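# Hot-swap the flagged drives in the dock with spares

## Task

Swap out every drive that the screen flags, using one of the two spare drives lying on the bench mat for each. Each new drive goes in connector end first (downward) and oriented like its neighbours. All unflagged drives must finish exactly as they began. A drive placed in a bay rebuilds for a while, and at no moment may more than one bay be missing its drive (even partly pulled out) or be rebuilding, or the task fails. Set each removed drive straight onto the mat. At the end the dock must sit flat on the mat, no drive may still be rebuilding, and the gripper must have released everything and moved away. Nothing counts as done if only the robot is holding it in place, and putting or knocking anything off the table fails the task.

## Robot and tools

Robot: a single six-joint Doosan M1013 arm carrying a Robotiq 2F-140 two-finger gripper. Joint order, used in every row and every per-joint list in results: waist (joint_1), shoulder (joint_2), elbow (joint_3), forearm roll (joint_4), wrist pitch (joint_5), wrist roll (joint_6).

Scene frame: origin on the table top directly under the arm base, +z up, +x forward, +y to the left when looking along +x. The base may be slightly tilted. Result lines give end_effector_position (metres, the point between closed finger pads), end_effector_quat_wxyz, velocities (m/s, rad/s), Joint positions, Joint velocities and Joint targets (rad). The reported hand position can be off, more so at long reach. The fingers point along the gripper's +z and close along its y; closed fingertips extend about 33 mm past end_effector_position (9 mm when fully open), and closing pushes the tips about 24 mm further out, so leave room above surfaces.

A row is 9 numbers, each in [-1, 1]: six joint values in the order above, then gripper position, gripper force_limit, gripper speed. Optionally 6 more numbers in [0, 1] follow: a per-joint stiffness scale (same joint order) that multiplies that joint's gain and stays in effect until changed; stiffness may be set here. The six joint values are relative offsets, not a pose: each is a displacement from the joint angles at the start of that action, scaled so 1.0 equals 1.398 rad for waist and shoulder, 2.097 rad for the elbow, and 2.622 rad for the three wrist joints. The gripper numbers are absolute settings: position +1 fully open (140 mm), about -0.8 where pads touch, -1 closes until blocked; force_limit roughly 14 N at -1, 60 N at 0, 107 N at +1; speed roughly 30, 140, 250 mm/s at -1, 0, +1.

execute_actions(actions): a list of up to 15 actions; each action is a table of 1 to 15 rows, one row per 1/30 s step, and the last row repeats to fill 15 steps. Offsets in every row of an action refer to the angles at that action's start. An empty list just returns the current state and images. Joint ranges (rad): waist, shoulder, forearm roll, wrist pitch, wrist roll -6.283 to 6.283; elbow -2.792 to 2.792. An action asking a joint more than 0.010 rad beyond its range is refused; if the first action fails this check or any action is malformed, the whole call does nothing. Joints pushed past their true end stop there and the result may say "joint sent to its limit".

move(target, speed, blocking): target is one row like above, but its offsets are measured from the Joint positions in the latest result that printed them. speed is the top rate in rad/s of the joint with the longest path, 0.01 to 2, default 0.5; paths last 0.5 to 10 s and all joints finish together, so the hand follows a curve and ignores obstacles. Gripper values are applied at the start. The extra "move:" line reports the ending (done, off_target, moving, held, fault), limits=held or limits=none, and the joint farthest from target. blocking=false returns after 0.5 s while motion continues; until a result shows the move has ended, call wait or stop before sending new rows or moves.

wait(seconds): 0 to 10, lets the scene run holding the last command; returns early if a move ends. stop(): brakes a running move (fingers keep going). zoom_image(camera, region): region [x0, y0, x1, y1] in pixels, top-left origin, at most 504 by 504, from cam_head_left, cam_head_right, cam_high (672x504) or cam_wrist (616x616). read_manual(section): licence texts only. finished_scene(scene): pass the current scene number; irreversible, and it reports whether the task succeeded.

Motion limits: each joint's target is kept within a lead of its measured angle (with stiffness available: 0.254 rad waist/shoulder, 0.382 elbow, 0.477 wrist joints), and targets are scaled back if they would put the hand more than 70 mm from where it is, so big motions need several actions. "joint command not followed" means a clearance check altered targets.

Gripping: close with position -1 and confirm object_status 2 (0 moving, 1 blocked while opening, 2 blocked while closing, 3 reached position or pads met). To squeeze harder, raise force_limit and change position slightly, e.g. -1 to -0.98. position_measured is in counts: 3 open, 230 pads together.

Cautions: the arm is stiff; driving into something firm, or aiming past a contact, can trip a fault. A joint torque at its load limit (waist, shoulder 312; elbow 147; wrist joints 41.4 N m, held weight included) or any external force of 144 N halts the arm for 10 s and cancels the rest of the call. Holding loads heats motors; a MOTOR HOT line warns before an over-temperature stop. Avoid dropping, slipping, slamming, hard pushes and anything leaving the table. Loose objects can occasionally get nudged, and the simulation keeps running while you reply, with the arm holding its last command.

Each tool is called as name([rows], argument=value, ...), one row to a line, values as JSON.

## Session

execute_actions(actions=[])

Scene clock: 0.00 s.
end_effector_position=(+0.5519, -0.2023, +0.3842) position_measured=3 object_status=3 end_effector_quat_wxyz=(+0.316, +0.806, -0.455, +0.209) end_effector_velocity=(+0.000, -0.000, +0.000) end_effector_angular_velocity=(-0.000, -0.000, -0.000)
Joint names: [waist, shoulder, elbow, forearm roll, wrist pitch, wrist roll]
Joint positions: [ 0.017 -0.003  1.861 -0.811  1.315  2.825]
Joint velocities: [-0.     0.001 -0.001 -0.     0.     0.   ]
Joint targets: [0.017 -0.003 1.861 -0.811 1.315 2.825]
Joint stiffness scale: [1. 1. 1. 1. 1. 1.]

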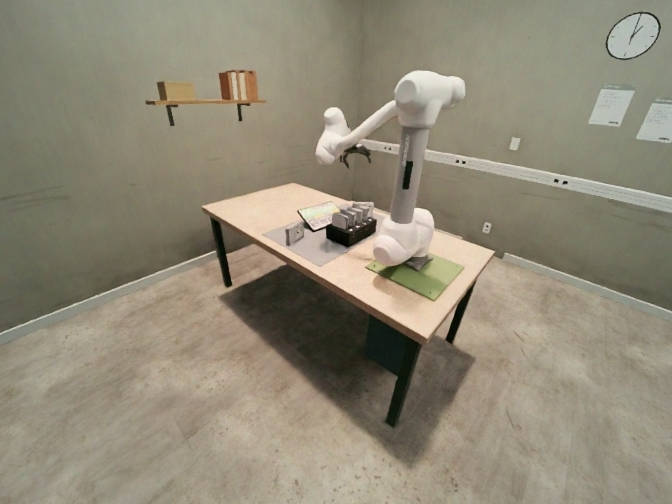

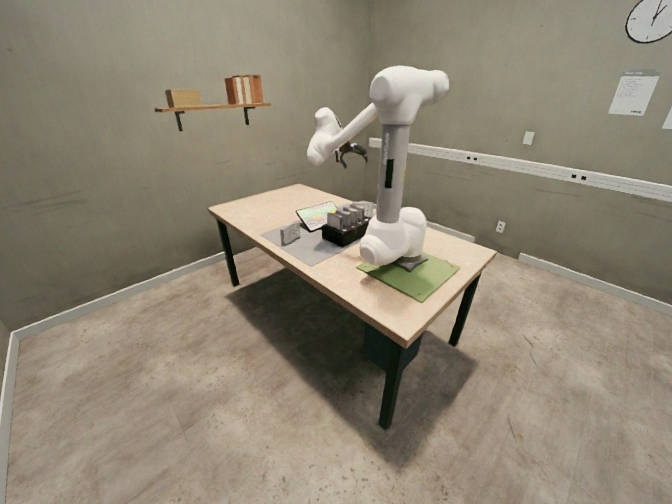

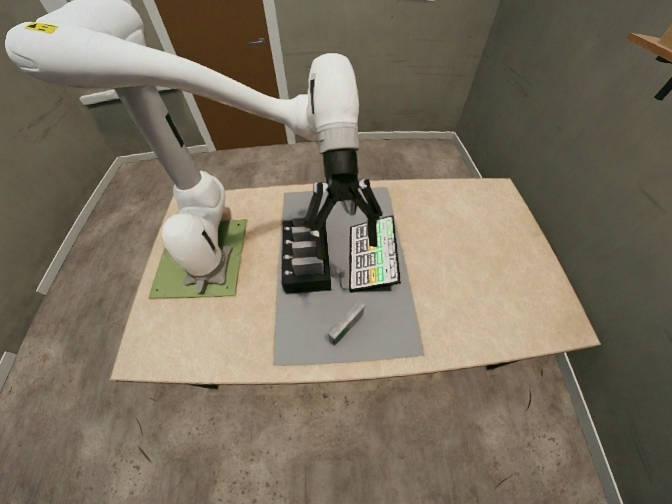

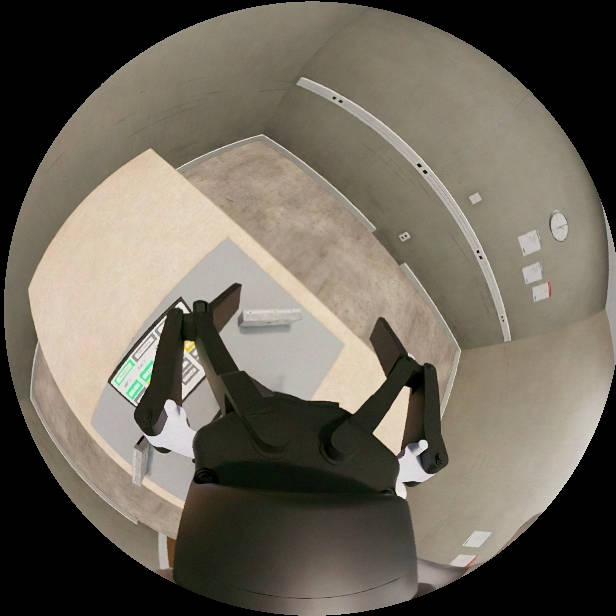

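zoom_image(camera="cam_high", region=[260, 180, 440, 370])

zoom_image(camera="cam_head_left", region=[250, 180, 410, 280])

Region (260, 180, 440, 370) of cam_high's 672x504 image, scaled by 2.653, with more detail than that image has; it fills the left 477 columns of this view, and the rest is white.

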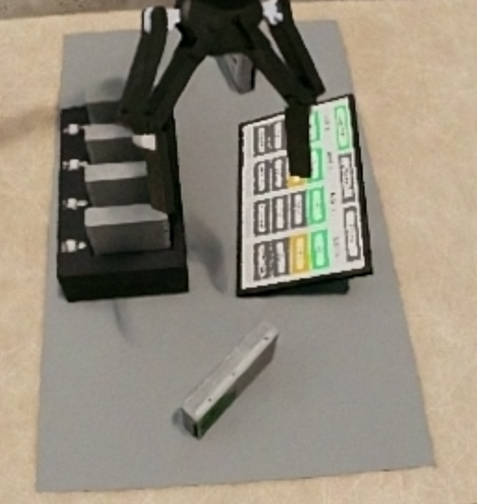

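Region (250, 180, 410, 280) of cam_head_left's 672x504 image, scaled by 3.150, with more detail than that image has; it fills the top 315 rows of this view, and the rest is white.

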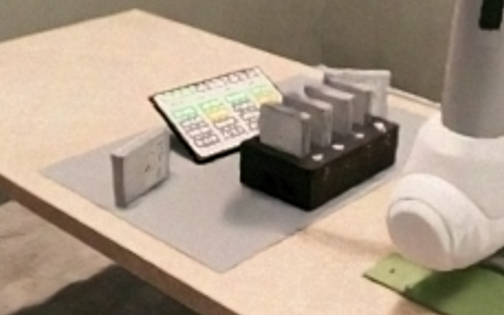

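move(target=[0, 0, -0.06, 0.309, 0.036, -0.478, 1, 0, 0], speed=1.0)

Scene clock: 50.30 s.
end_effector_position=(+0.5502, +0.0297, +0.3556) position_measured=3 object_status=3 end_effector_quat_wxyz=(+0.000, +1.000, -0.007, -0.001) end_effector_velocity=(-0.000, +0.000, +0.001) end_effector_angular_velocity=(+0.001, +0.000, +0.002)
Joint names: [waist, shoulder, elbow, forearm roll, wrist pitch, wrist roll]
Joint positions: [ 0.017 -0.003  1.739 -0.004  1.407  1.581]
Joint velocities: [ 0.    -0.    -0.001  0.001  0.001 -0.002]
Joint targets: [0.017 -0.003 1.736 -0.001 1.409 1.572]
Joint stiffness scale: [1. 1. 1. 1. 1. 1.]
move: done; limits=none; farthest joint: the wrist roll, 0.009 radians from its target (1.253 radians at the start)
camera_calibration (this result's frames):
cam_wrist: T_world_to_cam=[[0.221234, -0.97517, 0.00990654, -0.0988453], [-0.899233, -0.200054, 0.389048, 0.366899], [-0.377406, -0.094979, -0.921164, 0.72926], [0, 0, 0, 1]] pos_world=[0.627023, 0.046273, 0.530006]

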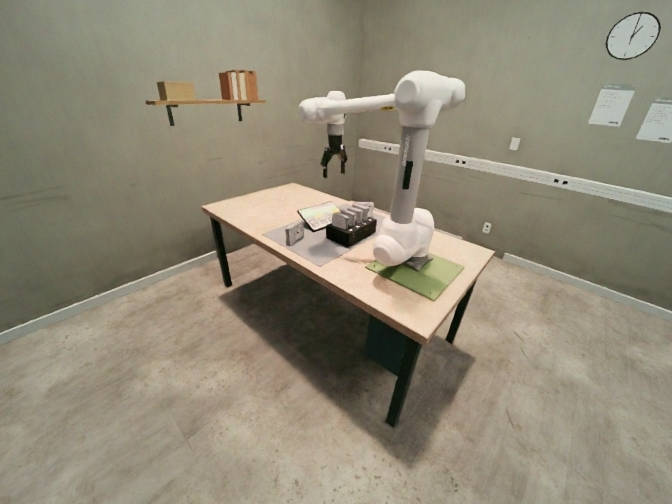

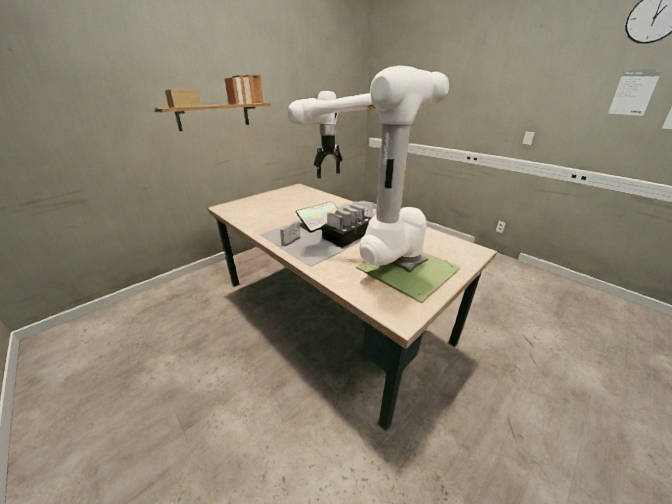

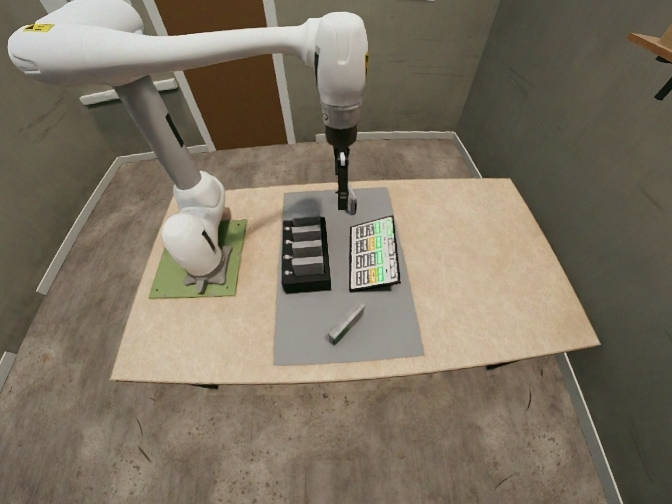

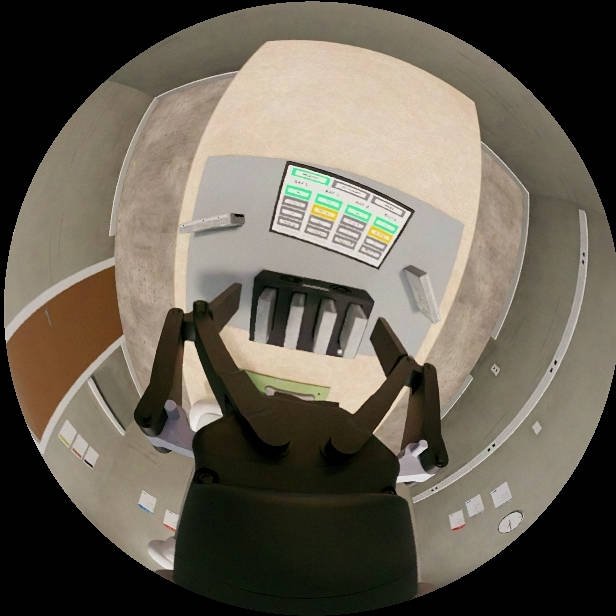

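zoom_image(camera="cam_wrist", region=[260, 150, 430, 280])

zoom_image(camera="cam_high", region=[265, 185, 425, 365])

Region (260, 150, 430, 280) of cam_wrist's 616x616 image, scaled by 2.965, with more detail than that image has; it fills the top 385 rows of this view, and the rest is white.

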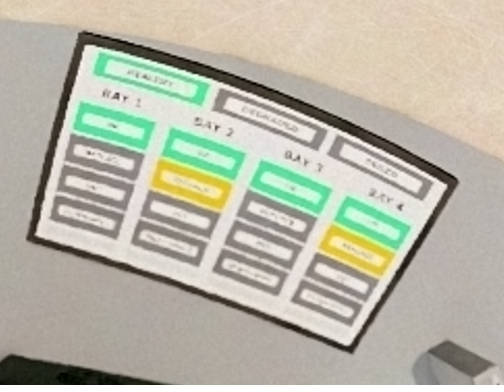

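Region (265, 185, 425, 365) of cam_high's 672x504 image, scaled by 2.800, with more detail than that image has.

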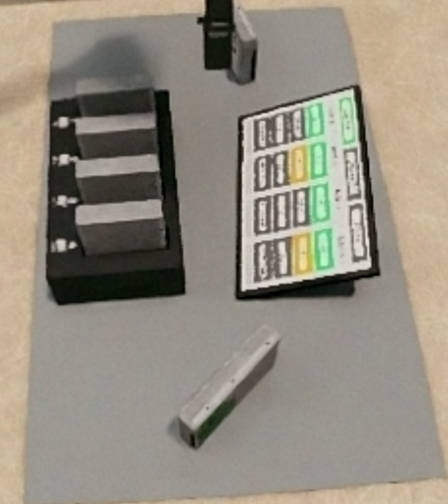

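zoom_image(camera="cam_high", region=[275, 210, 335, 300])

zoom_image(camera="cam_wrist", region=[170, 190, 450, 370])

Region (275, 210, 335, 300) of cam_high's 672x504 image, scaled by 5.600, with more detail than that image has.

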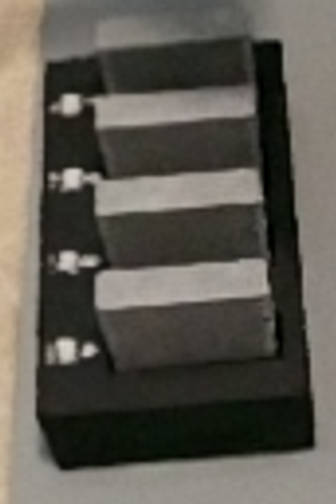

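Region (170, 190, 450, 370) of cam_wrist's 616x616 image, scaled by 1.800, with more detail than that image has; it fills the top 324 rows of this view, and the rest is white.

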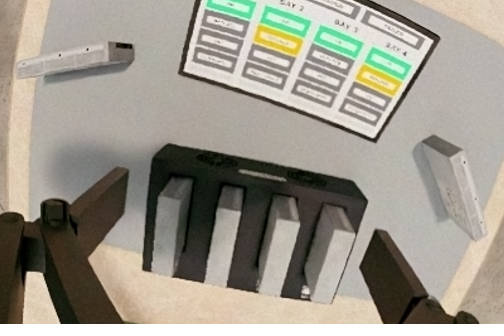

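move(target=[0, -0.367, 0.2165, 0, 0.022, 0, 1, 0, 0], speed=1.0)

Scene clock: 93.13 s.
end_effector_position=(+0.2534, +0.0313, +0.3088) position_measured=3 object_status=3 end_effector_quat_wxyz=(+0.000, +1.000, -0.007, +0.000) end_effector_velocity=(-0.001, -0.000, -0.000) end_effector_angular_velocity=(-0.000, +0.000, +0.000)
Joint names: [waist, shoulder, elbow, forearm roll, wrist pitch, wrist roll]
Joint positions: [ 0.017 -0.513  2.19  -0.004  1.462  1.581]
Joint velocities: [-0.    -0.002  0.002 -0.     0.001 -0.   ]
Joint targets: [0.017 -0.517 2.193 -0.004 1.464 1.581]
Joint stiffness scale: [1. 1. 1. 1. 1. 1.]
move: done; limits=none; farthest joint: the elbow, 0.004 radians from its target (0.455 radians at the start)
camera_calibration (this result's frames):
cam_wrist: T_world_to_cam=[[0.221179, -0.975179, 0.010326, -0.0313064], [-0.900375, -0.200122, 0.386364, 0.119696], [-0.374707, -0.0947529, -0.922289, 0.573979], [0, 0, 0, 1]] pos_world=[0.32977, 0.0478106, 0.483451]

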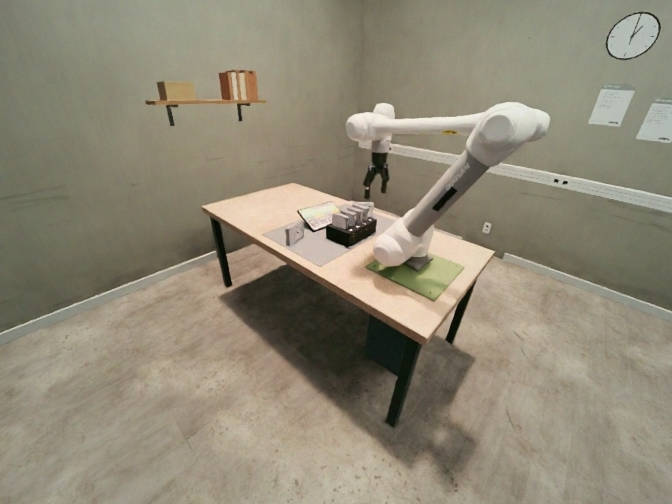

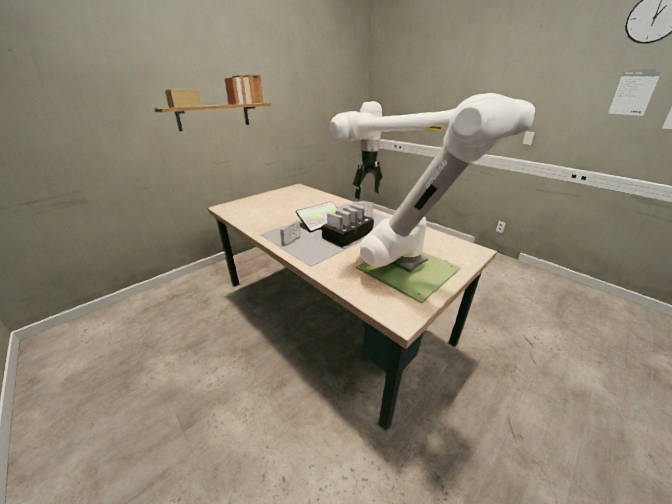

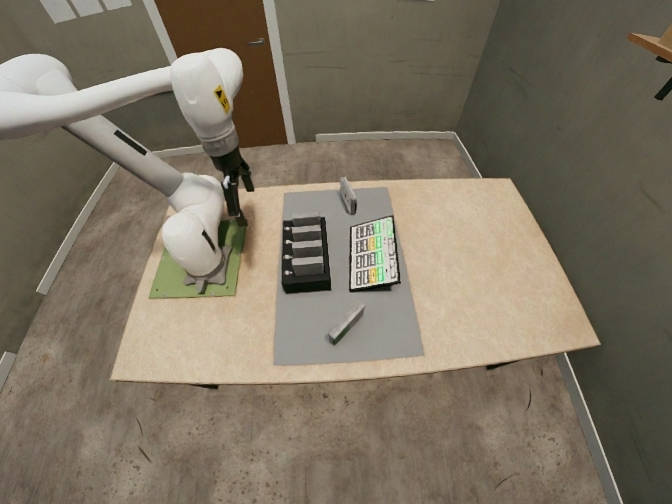

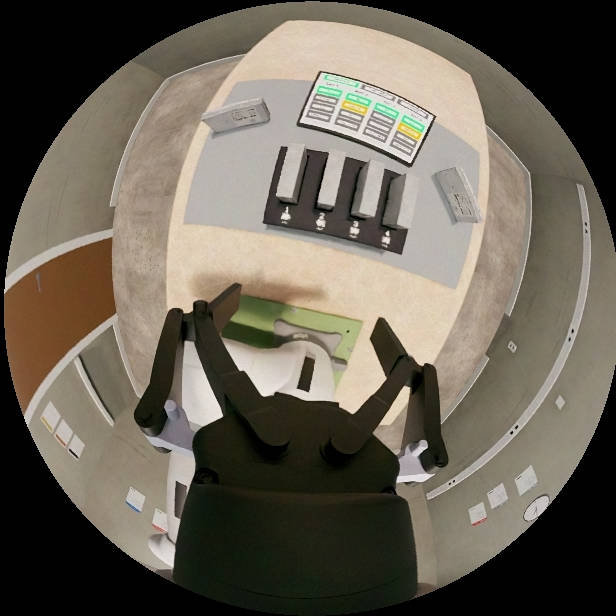

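zoom_image(camera="cam_wrist", region=[190, 80, 490, 270])

zoom_image(camera="cam_high", region=[270, 170, 430, 360])

Region (190, 80, 490, 270) of cam_wrist's 616x616 image, scaled by 1.680, with more detail than that image has; it fills the top 319 rows of this view, and the rest is white.

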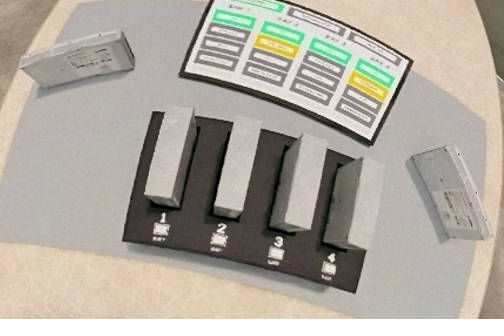

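Region (270, 170, 430, 360) of cam_high's 672x504 image, scaled by 2.653, with more detail than that image has; it fills the left 424 columns of this view, and the rest is white.

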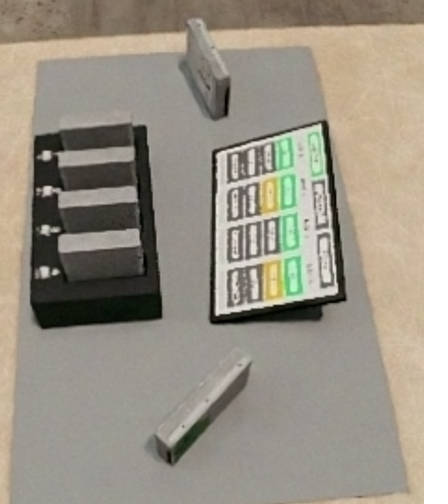

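move(target=[-0.1992, 0.2626, -0.0499, 0.0015, -0.0991, -0.1357, -0.15, 0, 0.5], speed=1.0)

Scene clock: 151.17 s.
end_effector_position=(+0.4220, -0.0864, +0.2391) position_measured=148 object_status=3 end_effector_quat_wxyz=(-0.001, +1.000, +0.029, -0.002) end_effector_velocity=(+0.001, -0.000, -0.001) end_effector_angular_velocity=(-0.000, -0.001, +0.001)
Joint names: [waist, shoulder, elbow, forearm roll, wrist pitch, wrist roll]
Joint positions: [-0.258 -0.149  2.088 -0.002  1.205  1.234]
Joint velocities: [-0.001  0.001 -0.     0.    -0.002 -0.002]
Joint targets: [-0.262 -0.146 2.085 0.000 1.202 1.225]
Joint stiffness scale: [1. 1. 1. 1. 1. 1.]
move: done; limits=none; farthest joint: the wrist roll, 0.008 radians from its target (0.355 radians at the start)
camera_calibration (this result's frames):
cam_wrist: T_world_to_cam=[[0.291655, -0.956496, 0.00724001, -0.210083], [-0.881503, -0.265834, 0.390238, 0.260316], [-0.371336, -0.120197, -0.920686, 0.557735], [0, 0, 0, 1]] pos_world=[0.497848, -0.064705, 0.413435]

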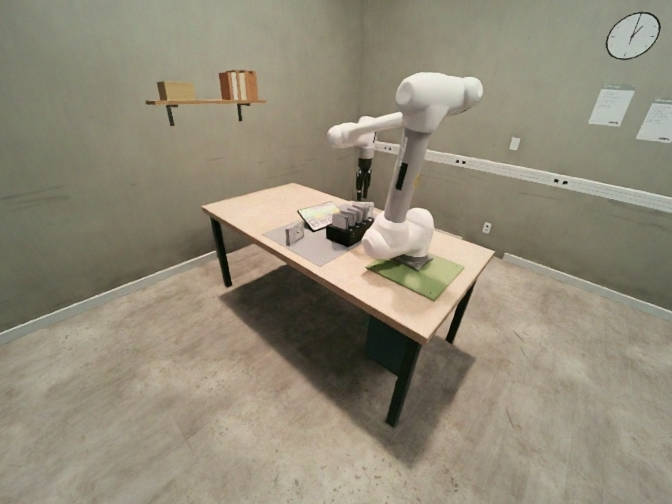

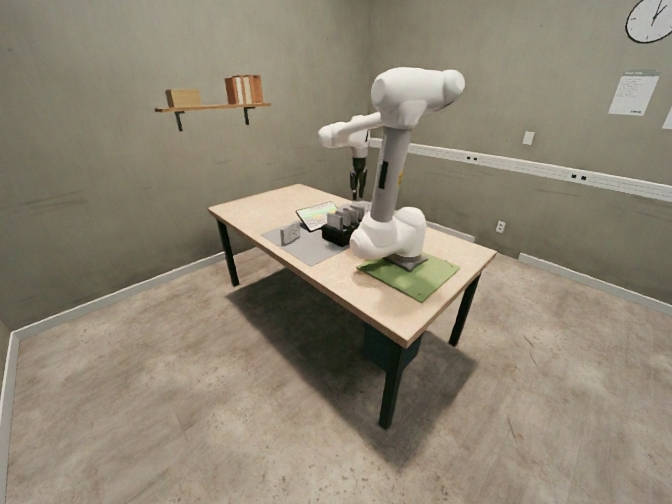

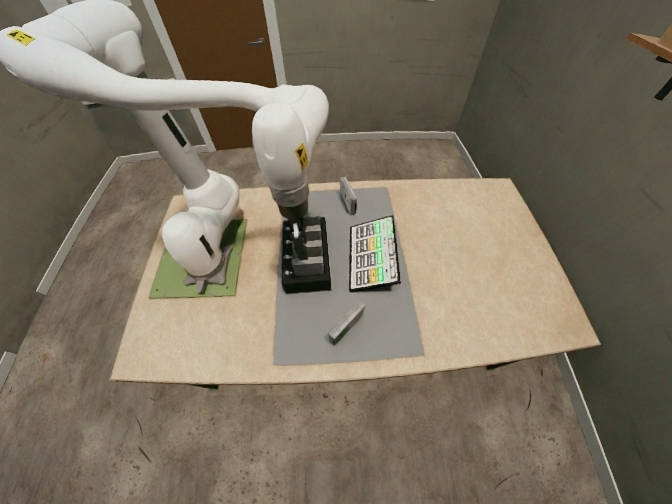

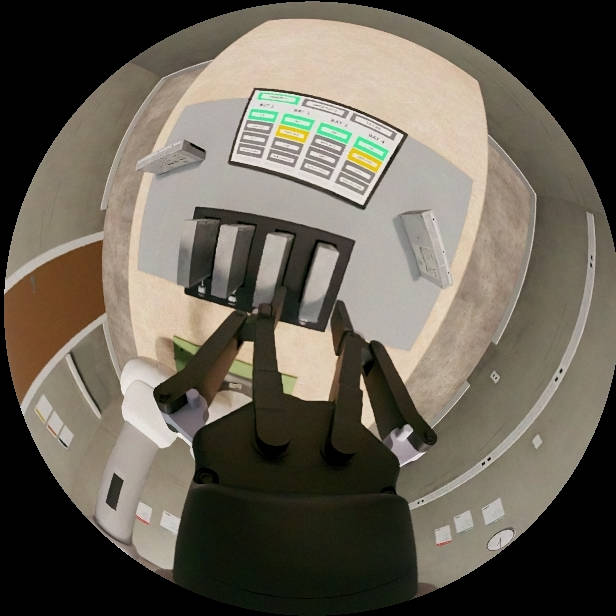

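move(target=[-0.0025, 0.0733, 0.0634, 0.0008, -0.0907, -0.0033, -0.15, 0, 0.5], speed=0.3)

Scene clock: 161.53 s.
end_effector_position=(+0.4256, -0.0871, +0.1322) position_measured=148 object_status=3 end_effector_quat_wxyz=(+0.000, +1.000, +0.030, +0.001) end_effector_velocity=(+0.000, -0.000, -0.001) end_effector_angular_velocity=(-0.000, -0.001, -0.000)
Joint names: [waist, shoulder, elbow, forearm roll, wrist pitch, wrist roll]
Joint positions: [-0.258 -0.051  2.218 -0.002  0.969  1.233]
Joint velocities: [ 0.     0.001  0.001 -0.    -0.003  0.   ]
Joint targets: [-0.261 -0.047 2.221 -0.000 0.967 1.225]
Joint stiffness scale: [1. 1. 1. 1. 1. 1.]
move: done; limits=none; farthest joint: the wrist roll, 0.008 radians from its target (0.008 radians at the start)
camera_calibration (this result's frames):
cam_wrist: T_world_to_cam=[[0.29223, -0.956289, 0.0106001, -0.211689], [-0.883814, -0.265815, 0.384988, 0.306673], [-0.365342, -0.121874, -0.922861, 0.458113], [0, 0, 0, 1]] pos_world=[0.500272, -0.0650862, 0.306953]

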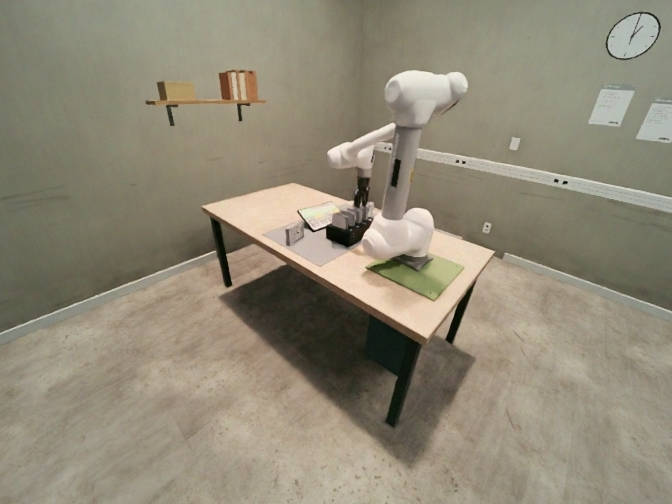

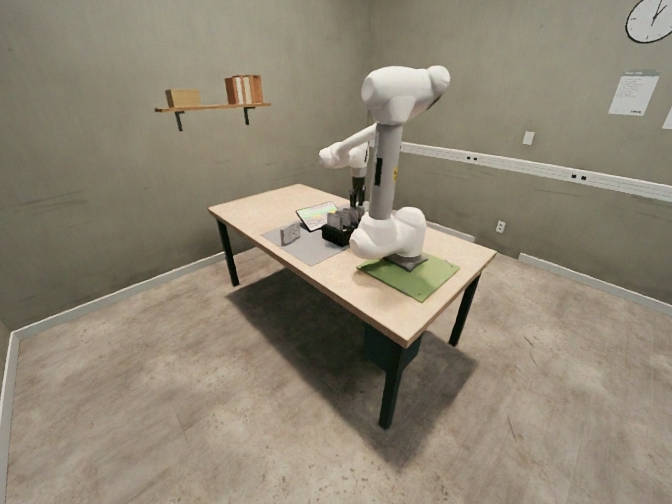

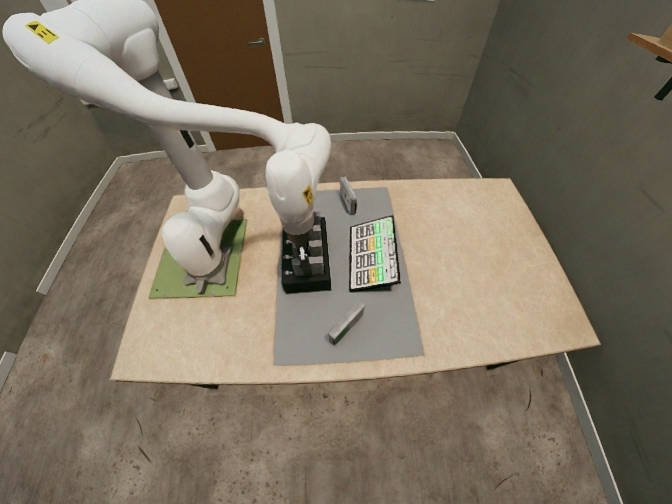

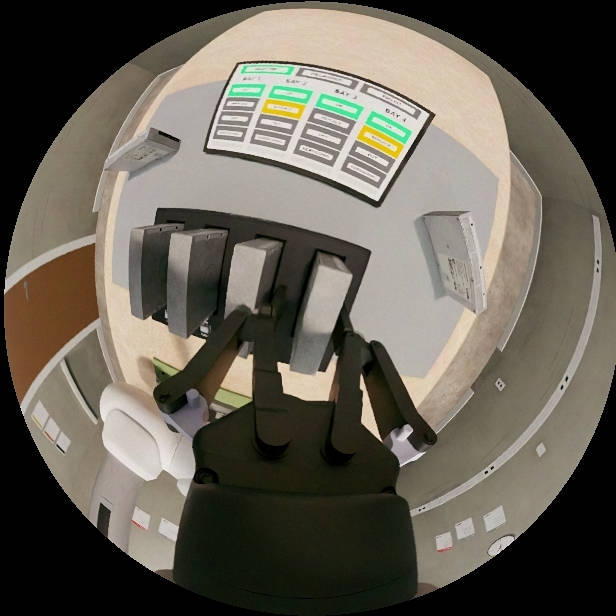

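execute_actions([
  [[0,0,0,0,0,0,-1,0.3,-0.3]],
  [[0,0,0,0,0,0,-1,0.3,-0.3]],
])

Scene clock: 168.70 s.
end_effector_position=(+0.4260, -0.0911, +0.1329) position_measured=194 object_status=2 end_effector_quat_wxyz=(+0.006, +0.999, +0.034, +0.001) end_effector_velocity=(+0.000, -0.000, +0.000) end_effector_angular_velocity=(-0.000, -0.001, -0.000)
Joint names: [waist, shoulder, elbow, forearm roll, wrist pitch, wrist roll]
Joint positions: [-0.258 -0.051  2.216 -0.016  0.968  1.233]
Joint velocities: [-0. -0. -0.  0. -0.  0.]
Joint targets: [-0.258 -0.051 2.217 -0.013 0.968 1.233]
Joint stiffness scale: [1. 1. 1. 1. 1. 1.]
camera_calibration (this result's frames):
cam_wrist: T_world_to_cam=[[0.299388, -0.953888, 0.0215268, -0.219871], [-0.881791, -0.268001, 0.388098, 0.304261], [-0.364433, -0.135174, -0.921367, 0.456591], [0, 0, 0, 1]] pos_world=[0.500519, -0.0664708, 0.307338]

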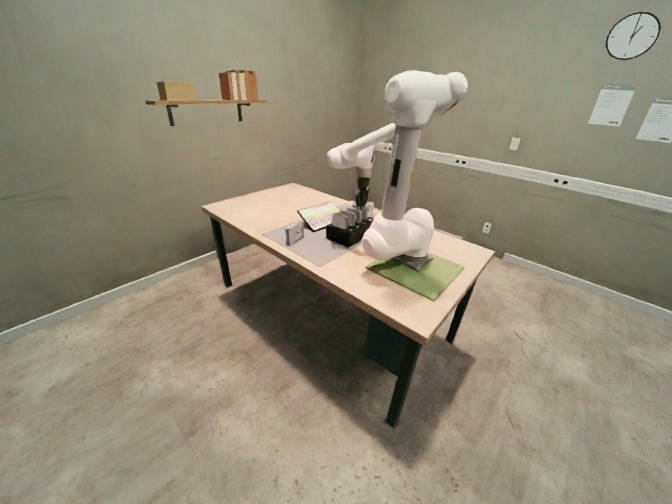

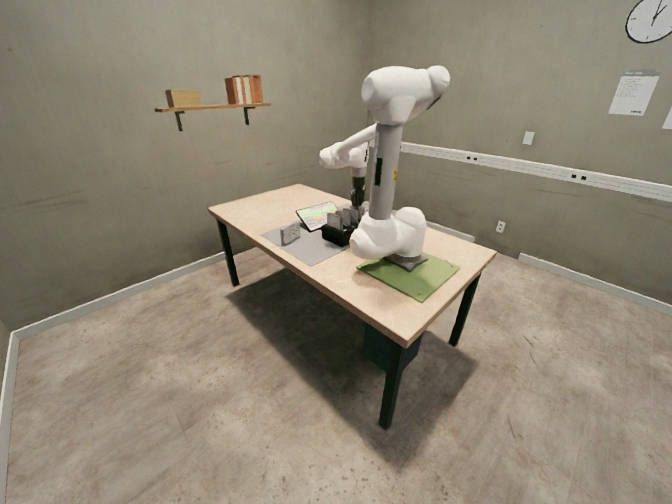

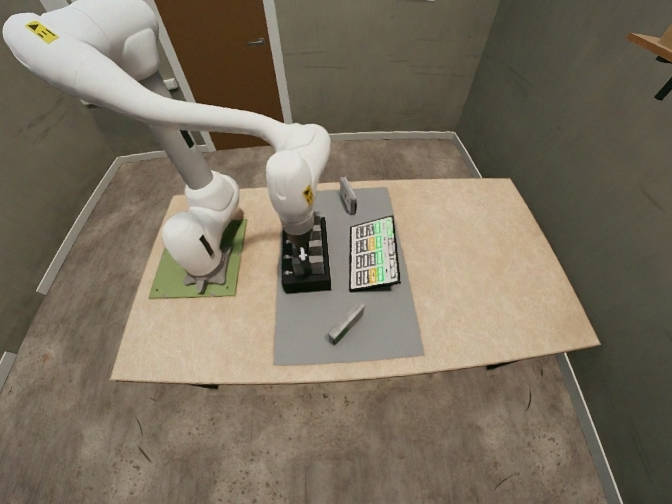

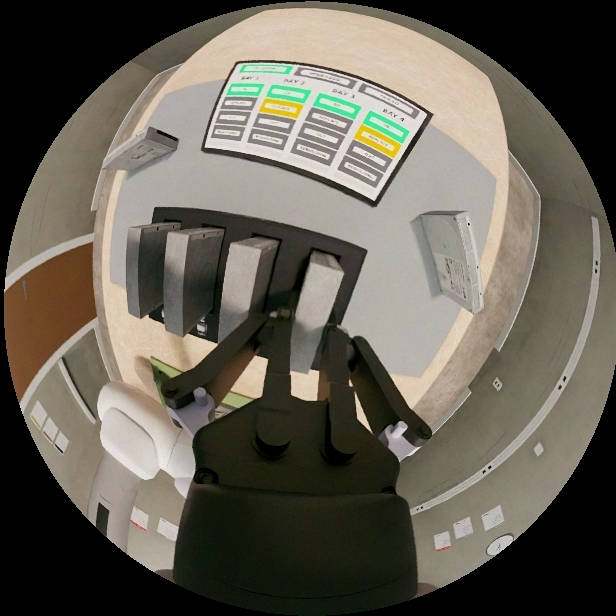

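move(target=[0, -0.0337, -0.0301, 0, 0.0453, 0, -1, 0.3, -0.3], speed=0.15)

Scene clock: 178.87 s.
end_effector_position=(+0.4217, -0.0908, +0.1761) position_measured=194 object_status=2 end_effector_quat_wxyz=(+0.004, +0.999, +0.033, -0.009) end_effector_velocity=(-0.001, +0.000, +0.000) end_effector_angular_velocity=(+0.001, +0.003, +0.000)
Joint names: [waist, shoulder, elbow, forearm roll, wrist pitch, wrist roll]
Joint positions: [-0.258 -0.091  2.163 -0.018  1.082  1.233]
Joint velocities: [ 0.    -0.001  0.    -0.     0.003 -0.   ]
Joint targets: [-0.258 -0.098 2.153 -0.016 1.086 1.233]
Joint stiffness scale: [1. 1. 1. 1. 1. 1.]
move: done; limits=none; farthest joint: the elbow, 0.010 radians from its target (0.064 radians at the start)
camera_calibration (this result's frames):
cam_wrist: T_world_to_cam=[[0.299095, -0.954141, 0.0125526, -0.21756], [-0.874047, -0.268663, 0.404798, 0.277475], [-0.382862, -0.132045, -0.91432, 0.501716], [0, 0, 0, 1]] pos_world=[0.499686, -0.0667866, 0.349138]

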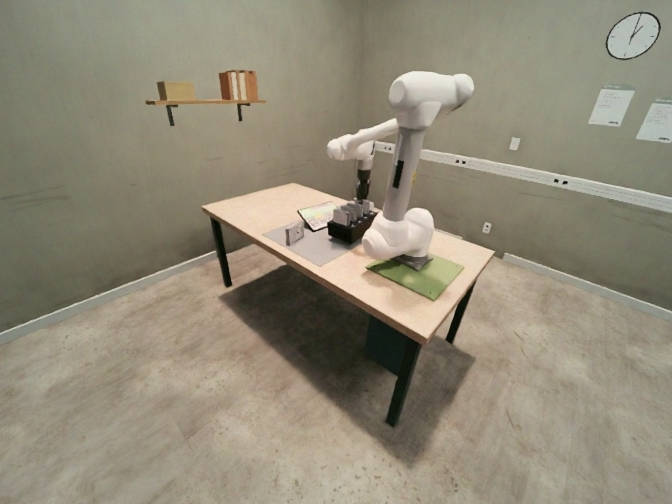

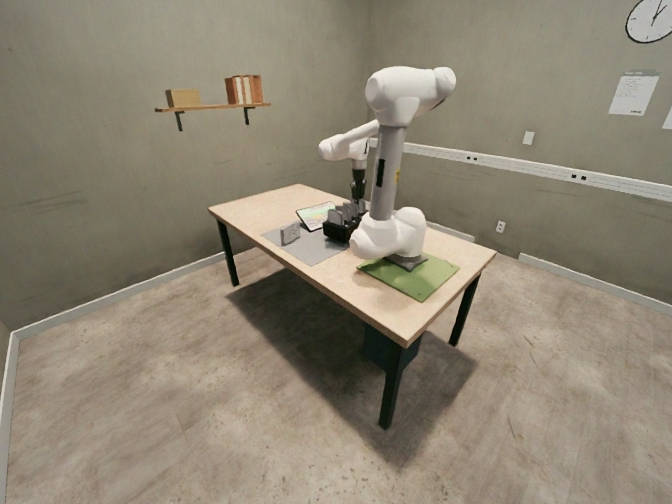

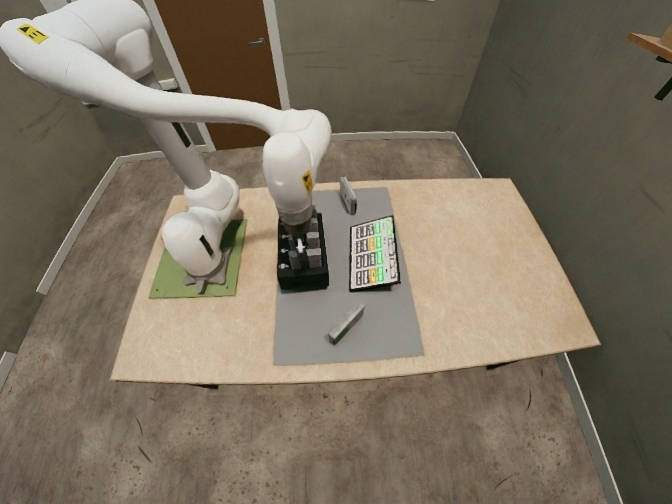

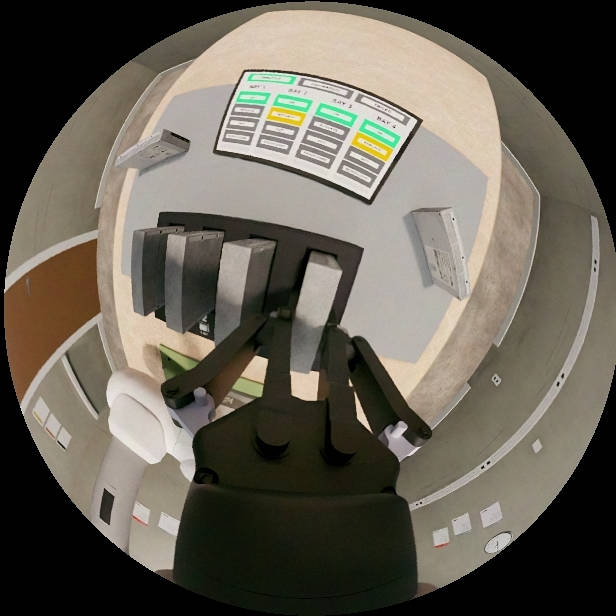

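move(target=[0, 0.0286, 0.0253, 0, -0.0435, 0, -1, 0.3, -0.3], speed=0.12)

execute_actions([
  [[0,0,0,0,0,0,-0.15,0.3,0]],
])

Scene clock: 184.33 s.
end_effector_position=(+0.4252, -0.0935, +0.1356) position_measured=195 object_status=2 end_effector_quat_wxyz=(+0.010, +0.999, +0.036, +0.000) end_effector_velocity=(+0.001, -0.001, -0.000) end_effector_angular_velocity=(-0.004, -0.004, +0.002)
Joint names: [waist, shoulder, elbow, forearm roll, wrist pitch, wrist roll]
Joint positions: [-0.258 -0.055  2.215 -0.025  0.972  1.233]
Joint velocities: [-0.     0.     0.    -0.003 -0.005 -0.   ]
Joint targets: [-0.258 -0.051 2.216 -0.018 0.968 1.233]
Joint stiffness scale: [1. 1. 1. 1. 1. 1.]
move: done; limits=none; farthest joint: the forearm roll, 0.007 radians from its target (0.000 radians at the start)
camera_calibration (this result's frames):
cam_wrist: T_world_to_cam=[[0.304227, -0.952163, 0.0288228, -0.224898], [-0.880236, -0.269421, 0.390636, 0.300757], [-0.364184, -0.144213, -0.920094, 0.457348], [0, 0, 0, 1]] pos_world=[0.499716, -0.067154, 0.309799]

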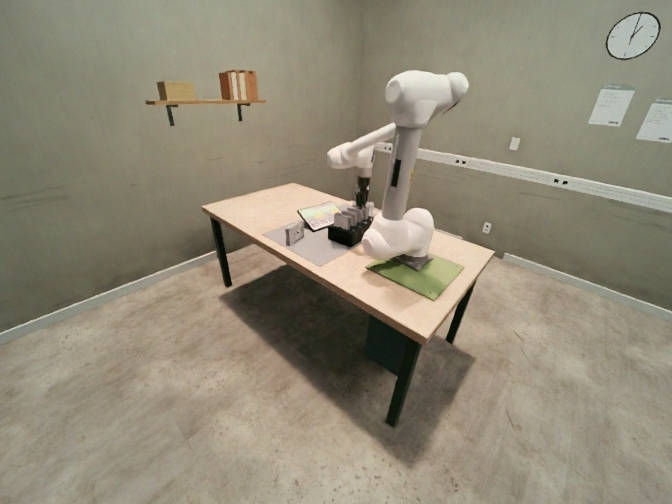

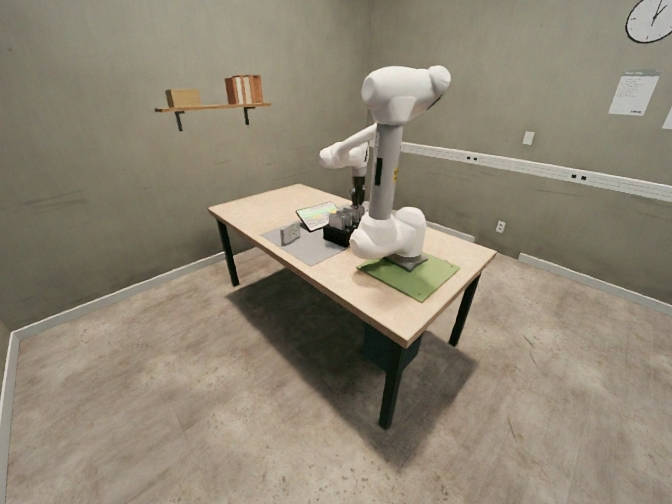

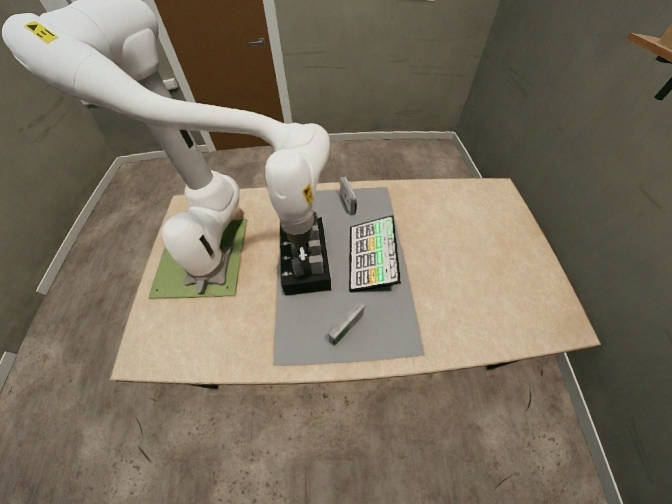

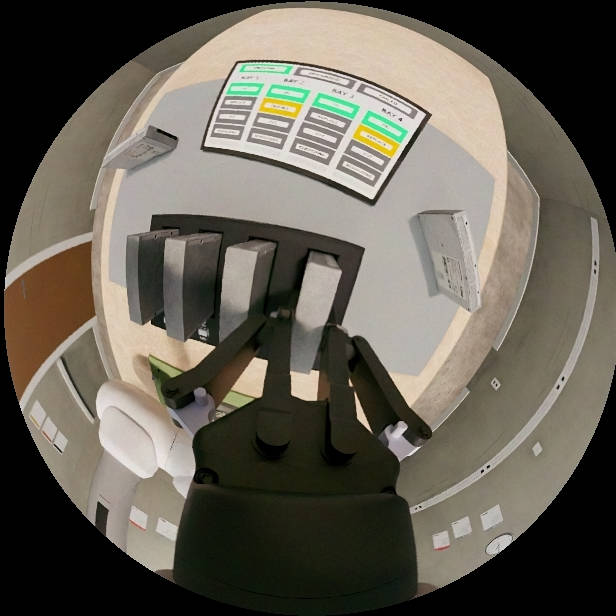

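Scene clock: 184.83 s.
end_effector_position=(+0.4252, -0.0939, +0.1356) position_measured=148 object_status=3 end_effector_quat_wxyz=(+0.010, +0.999, +0.037, +0.000) end_effector_velocity=(-0.000, +0.000, -0.001) end_effector_angular_velocity=(+0.001, +0.002, +0.000)
Joint names: [waist, shoulder, elbow, forearm roll, wrist pitch, wrist roll]
Joint positions: [-0.258 -0.055  2.215 -0.027  0.972  1.233]
Joint velocities: [ 0.     0.002  0.     0.     0.    -0.   ]
Joint targets: [-0.258 -0.055 2.215 -0.025 0.972 1.233]
Joint stiffness scale: [1. 1. 1. 1. 1. 1.]
camera_calibration (this result's frames):
cam_wrist: T_world_to_cam=[[0.30505, -0.951867, 0.0299101, -0.22573], [-0.879891, -0.26969, 0.391227, 0.300312], [-0.36433, -0.145661, -0.919808, 0.457146], [0, 0, 0, 1]] pos_world=[0.499653, -0.0672854, 0.309748]

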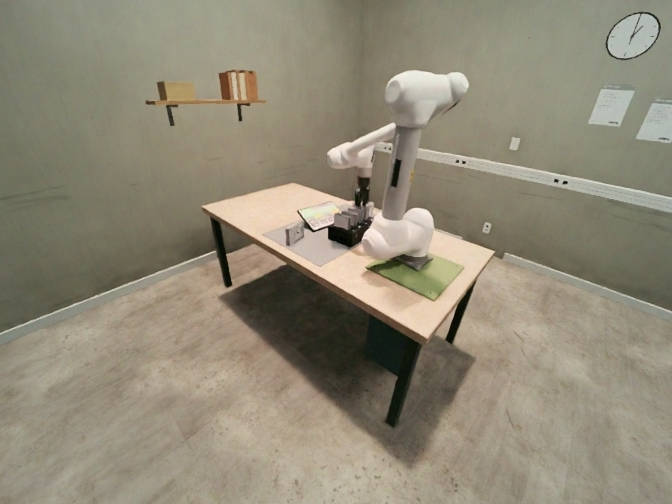

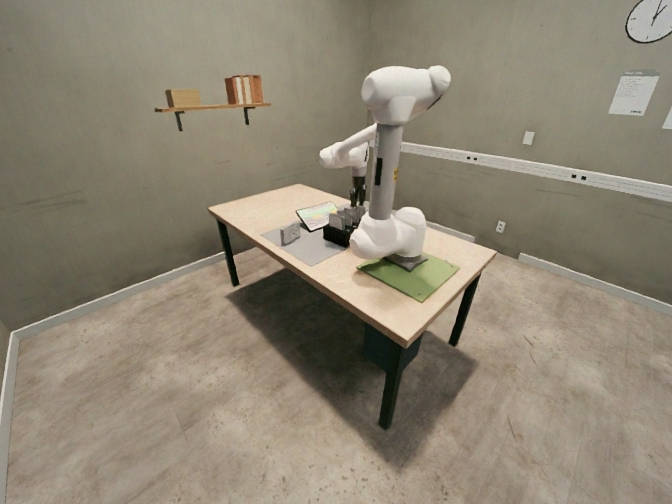

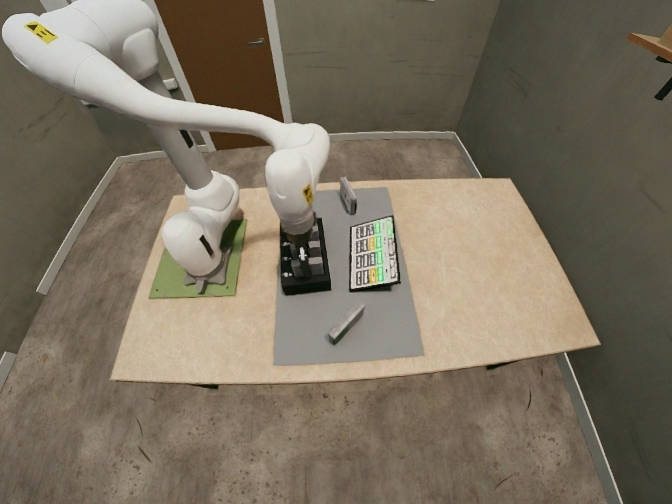

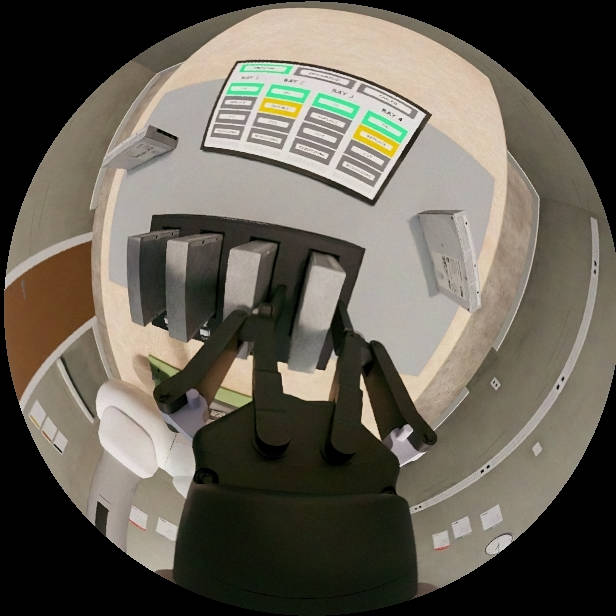

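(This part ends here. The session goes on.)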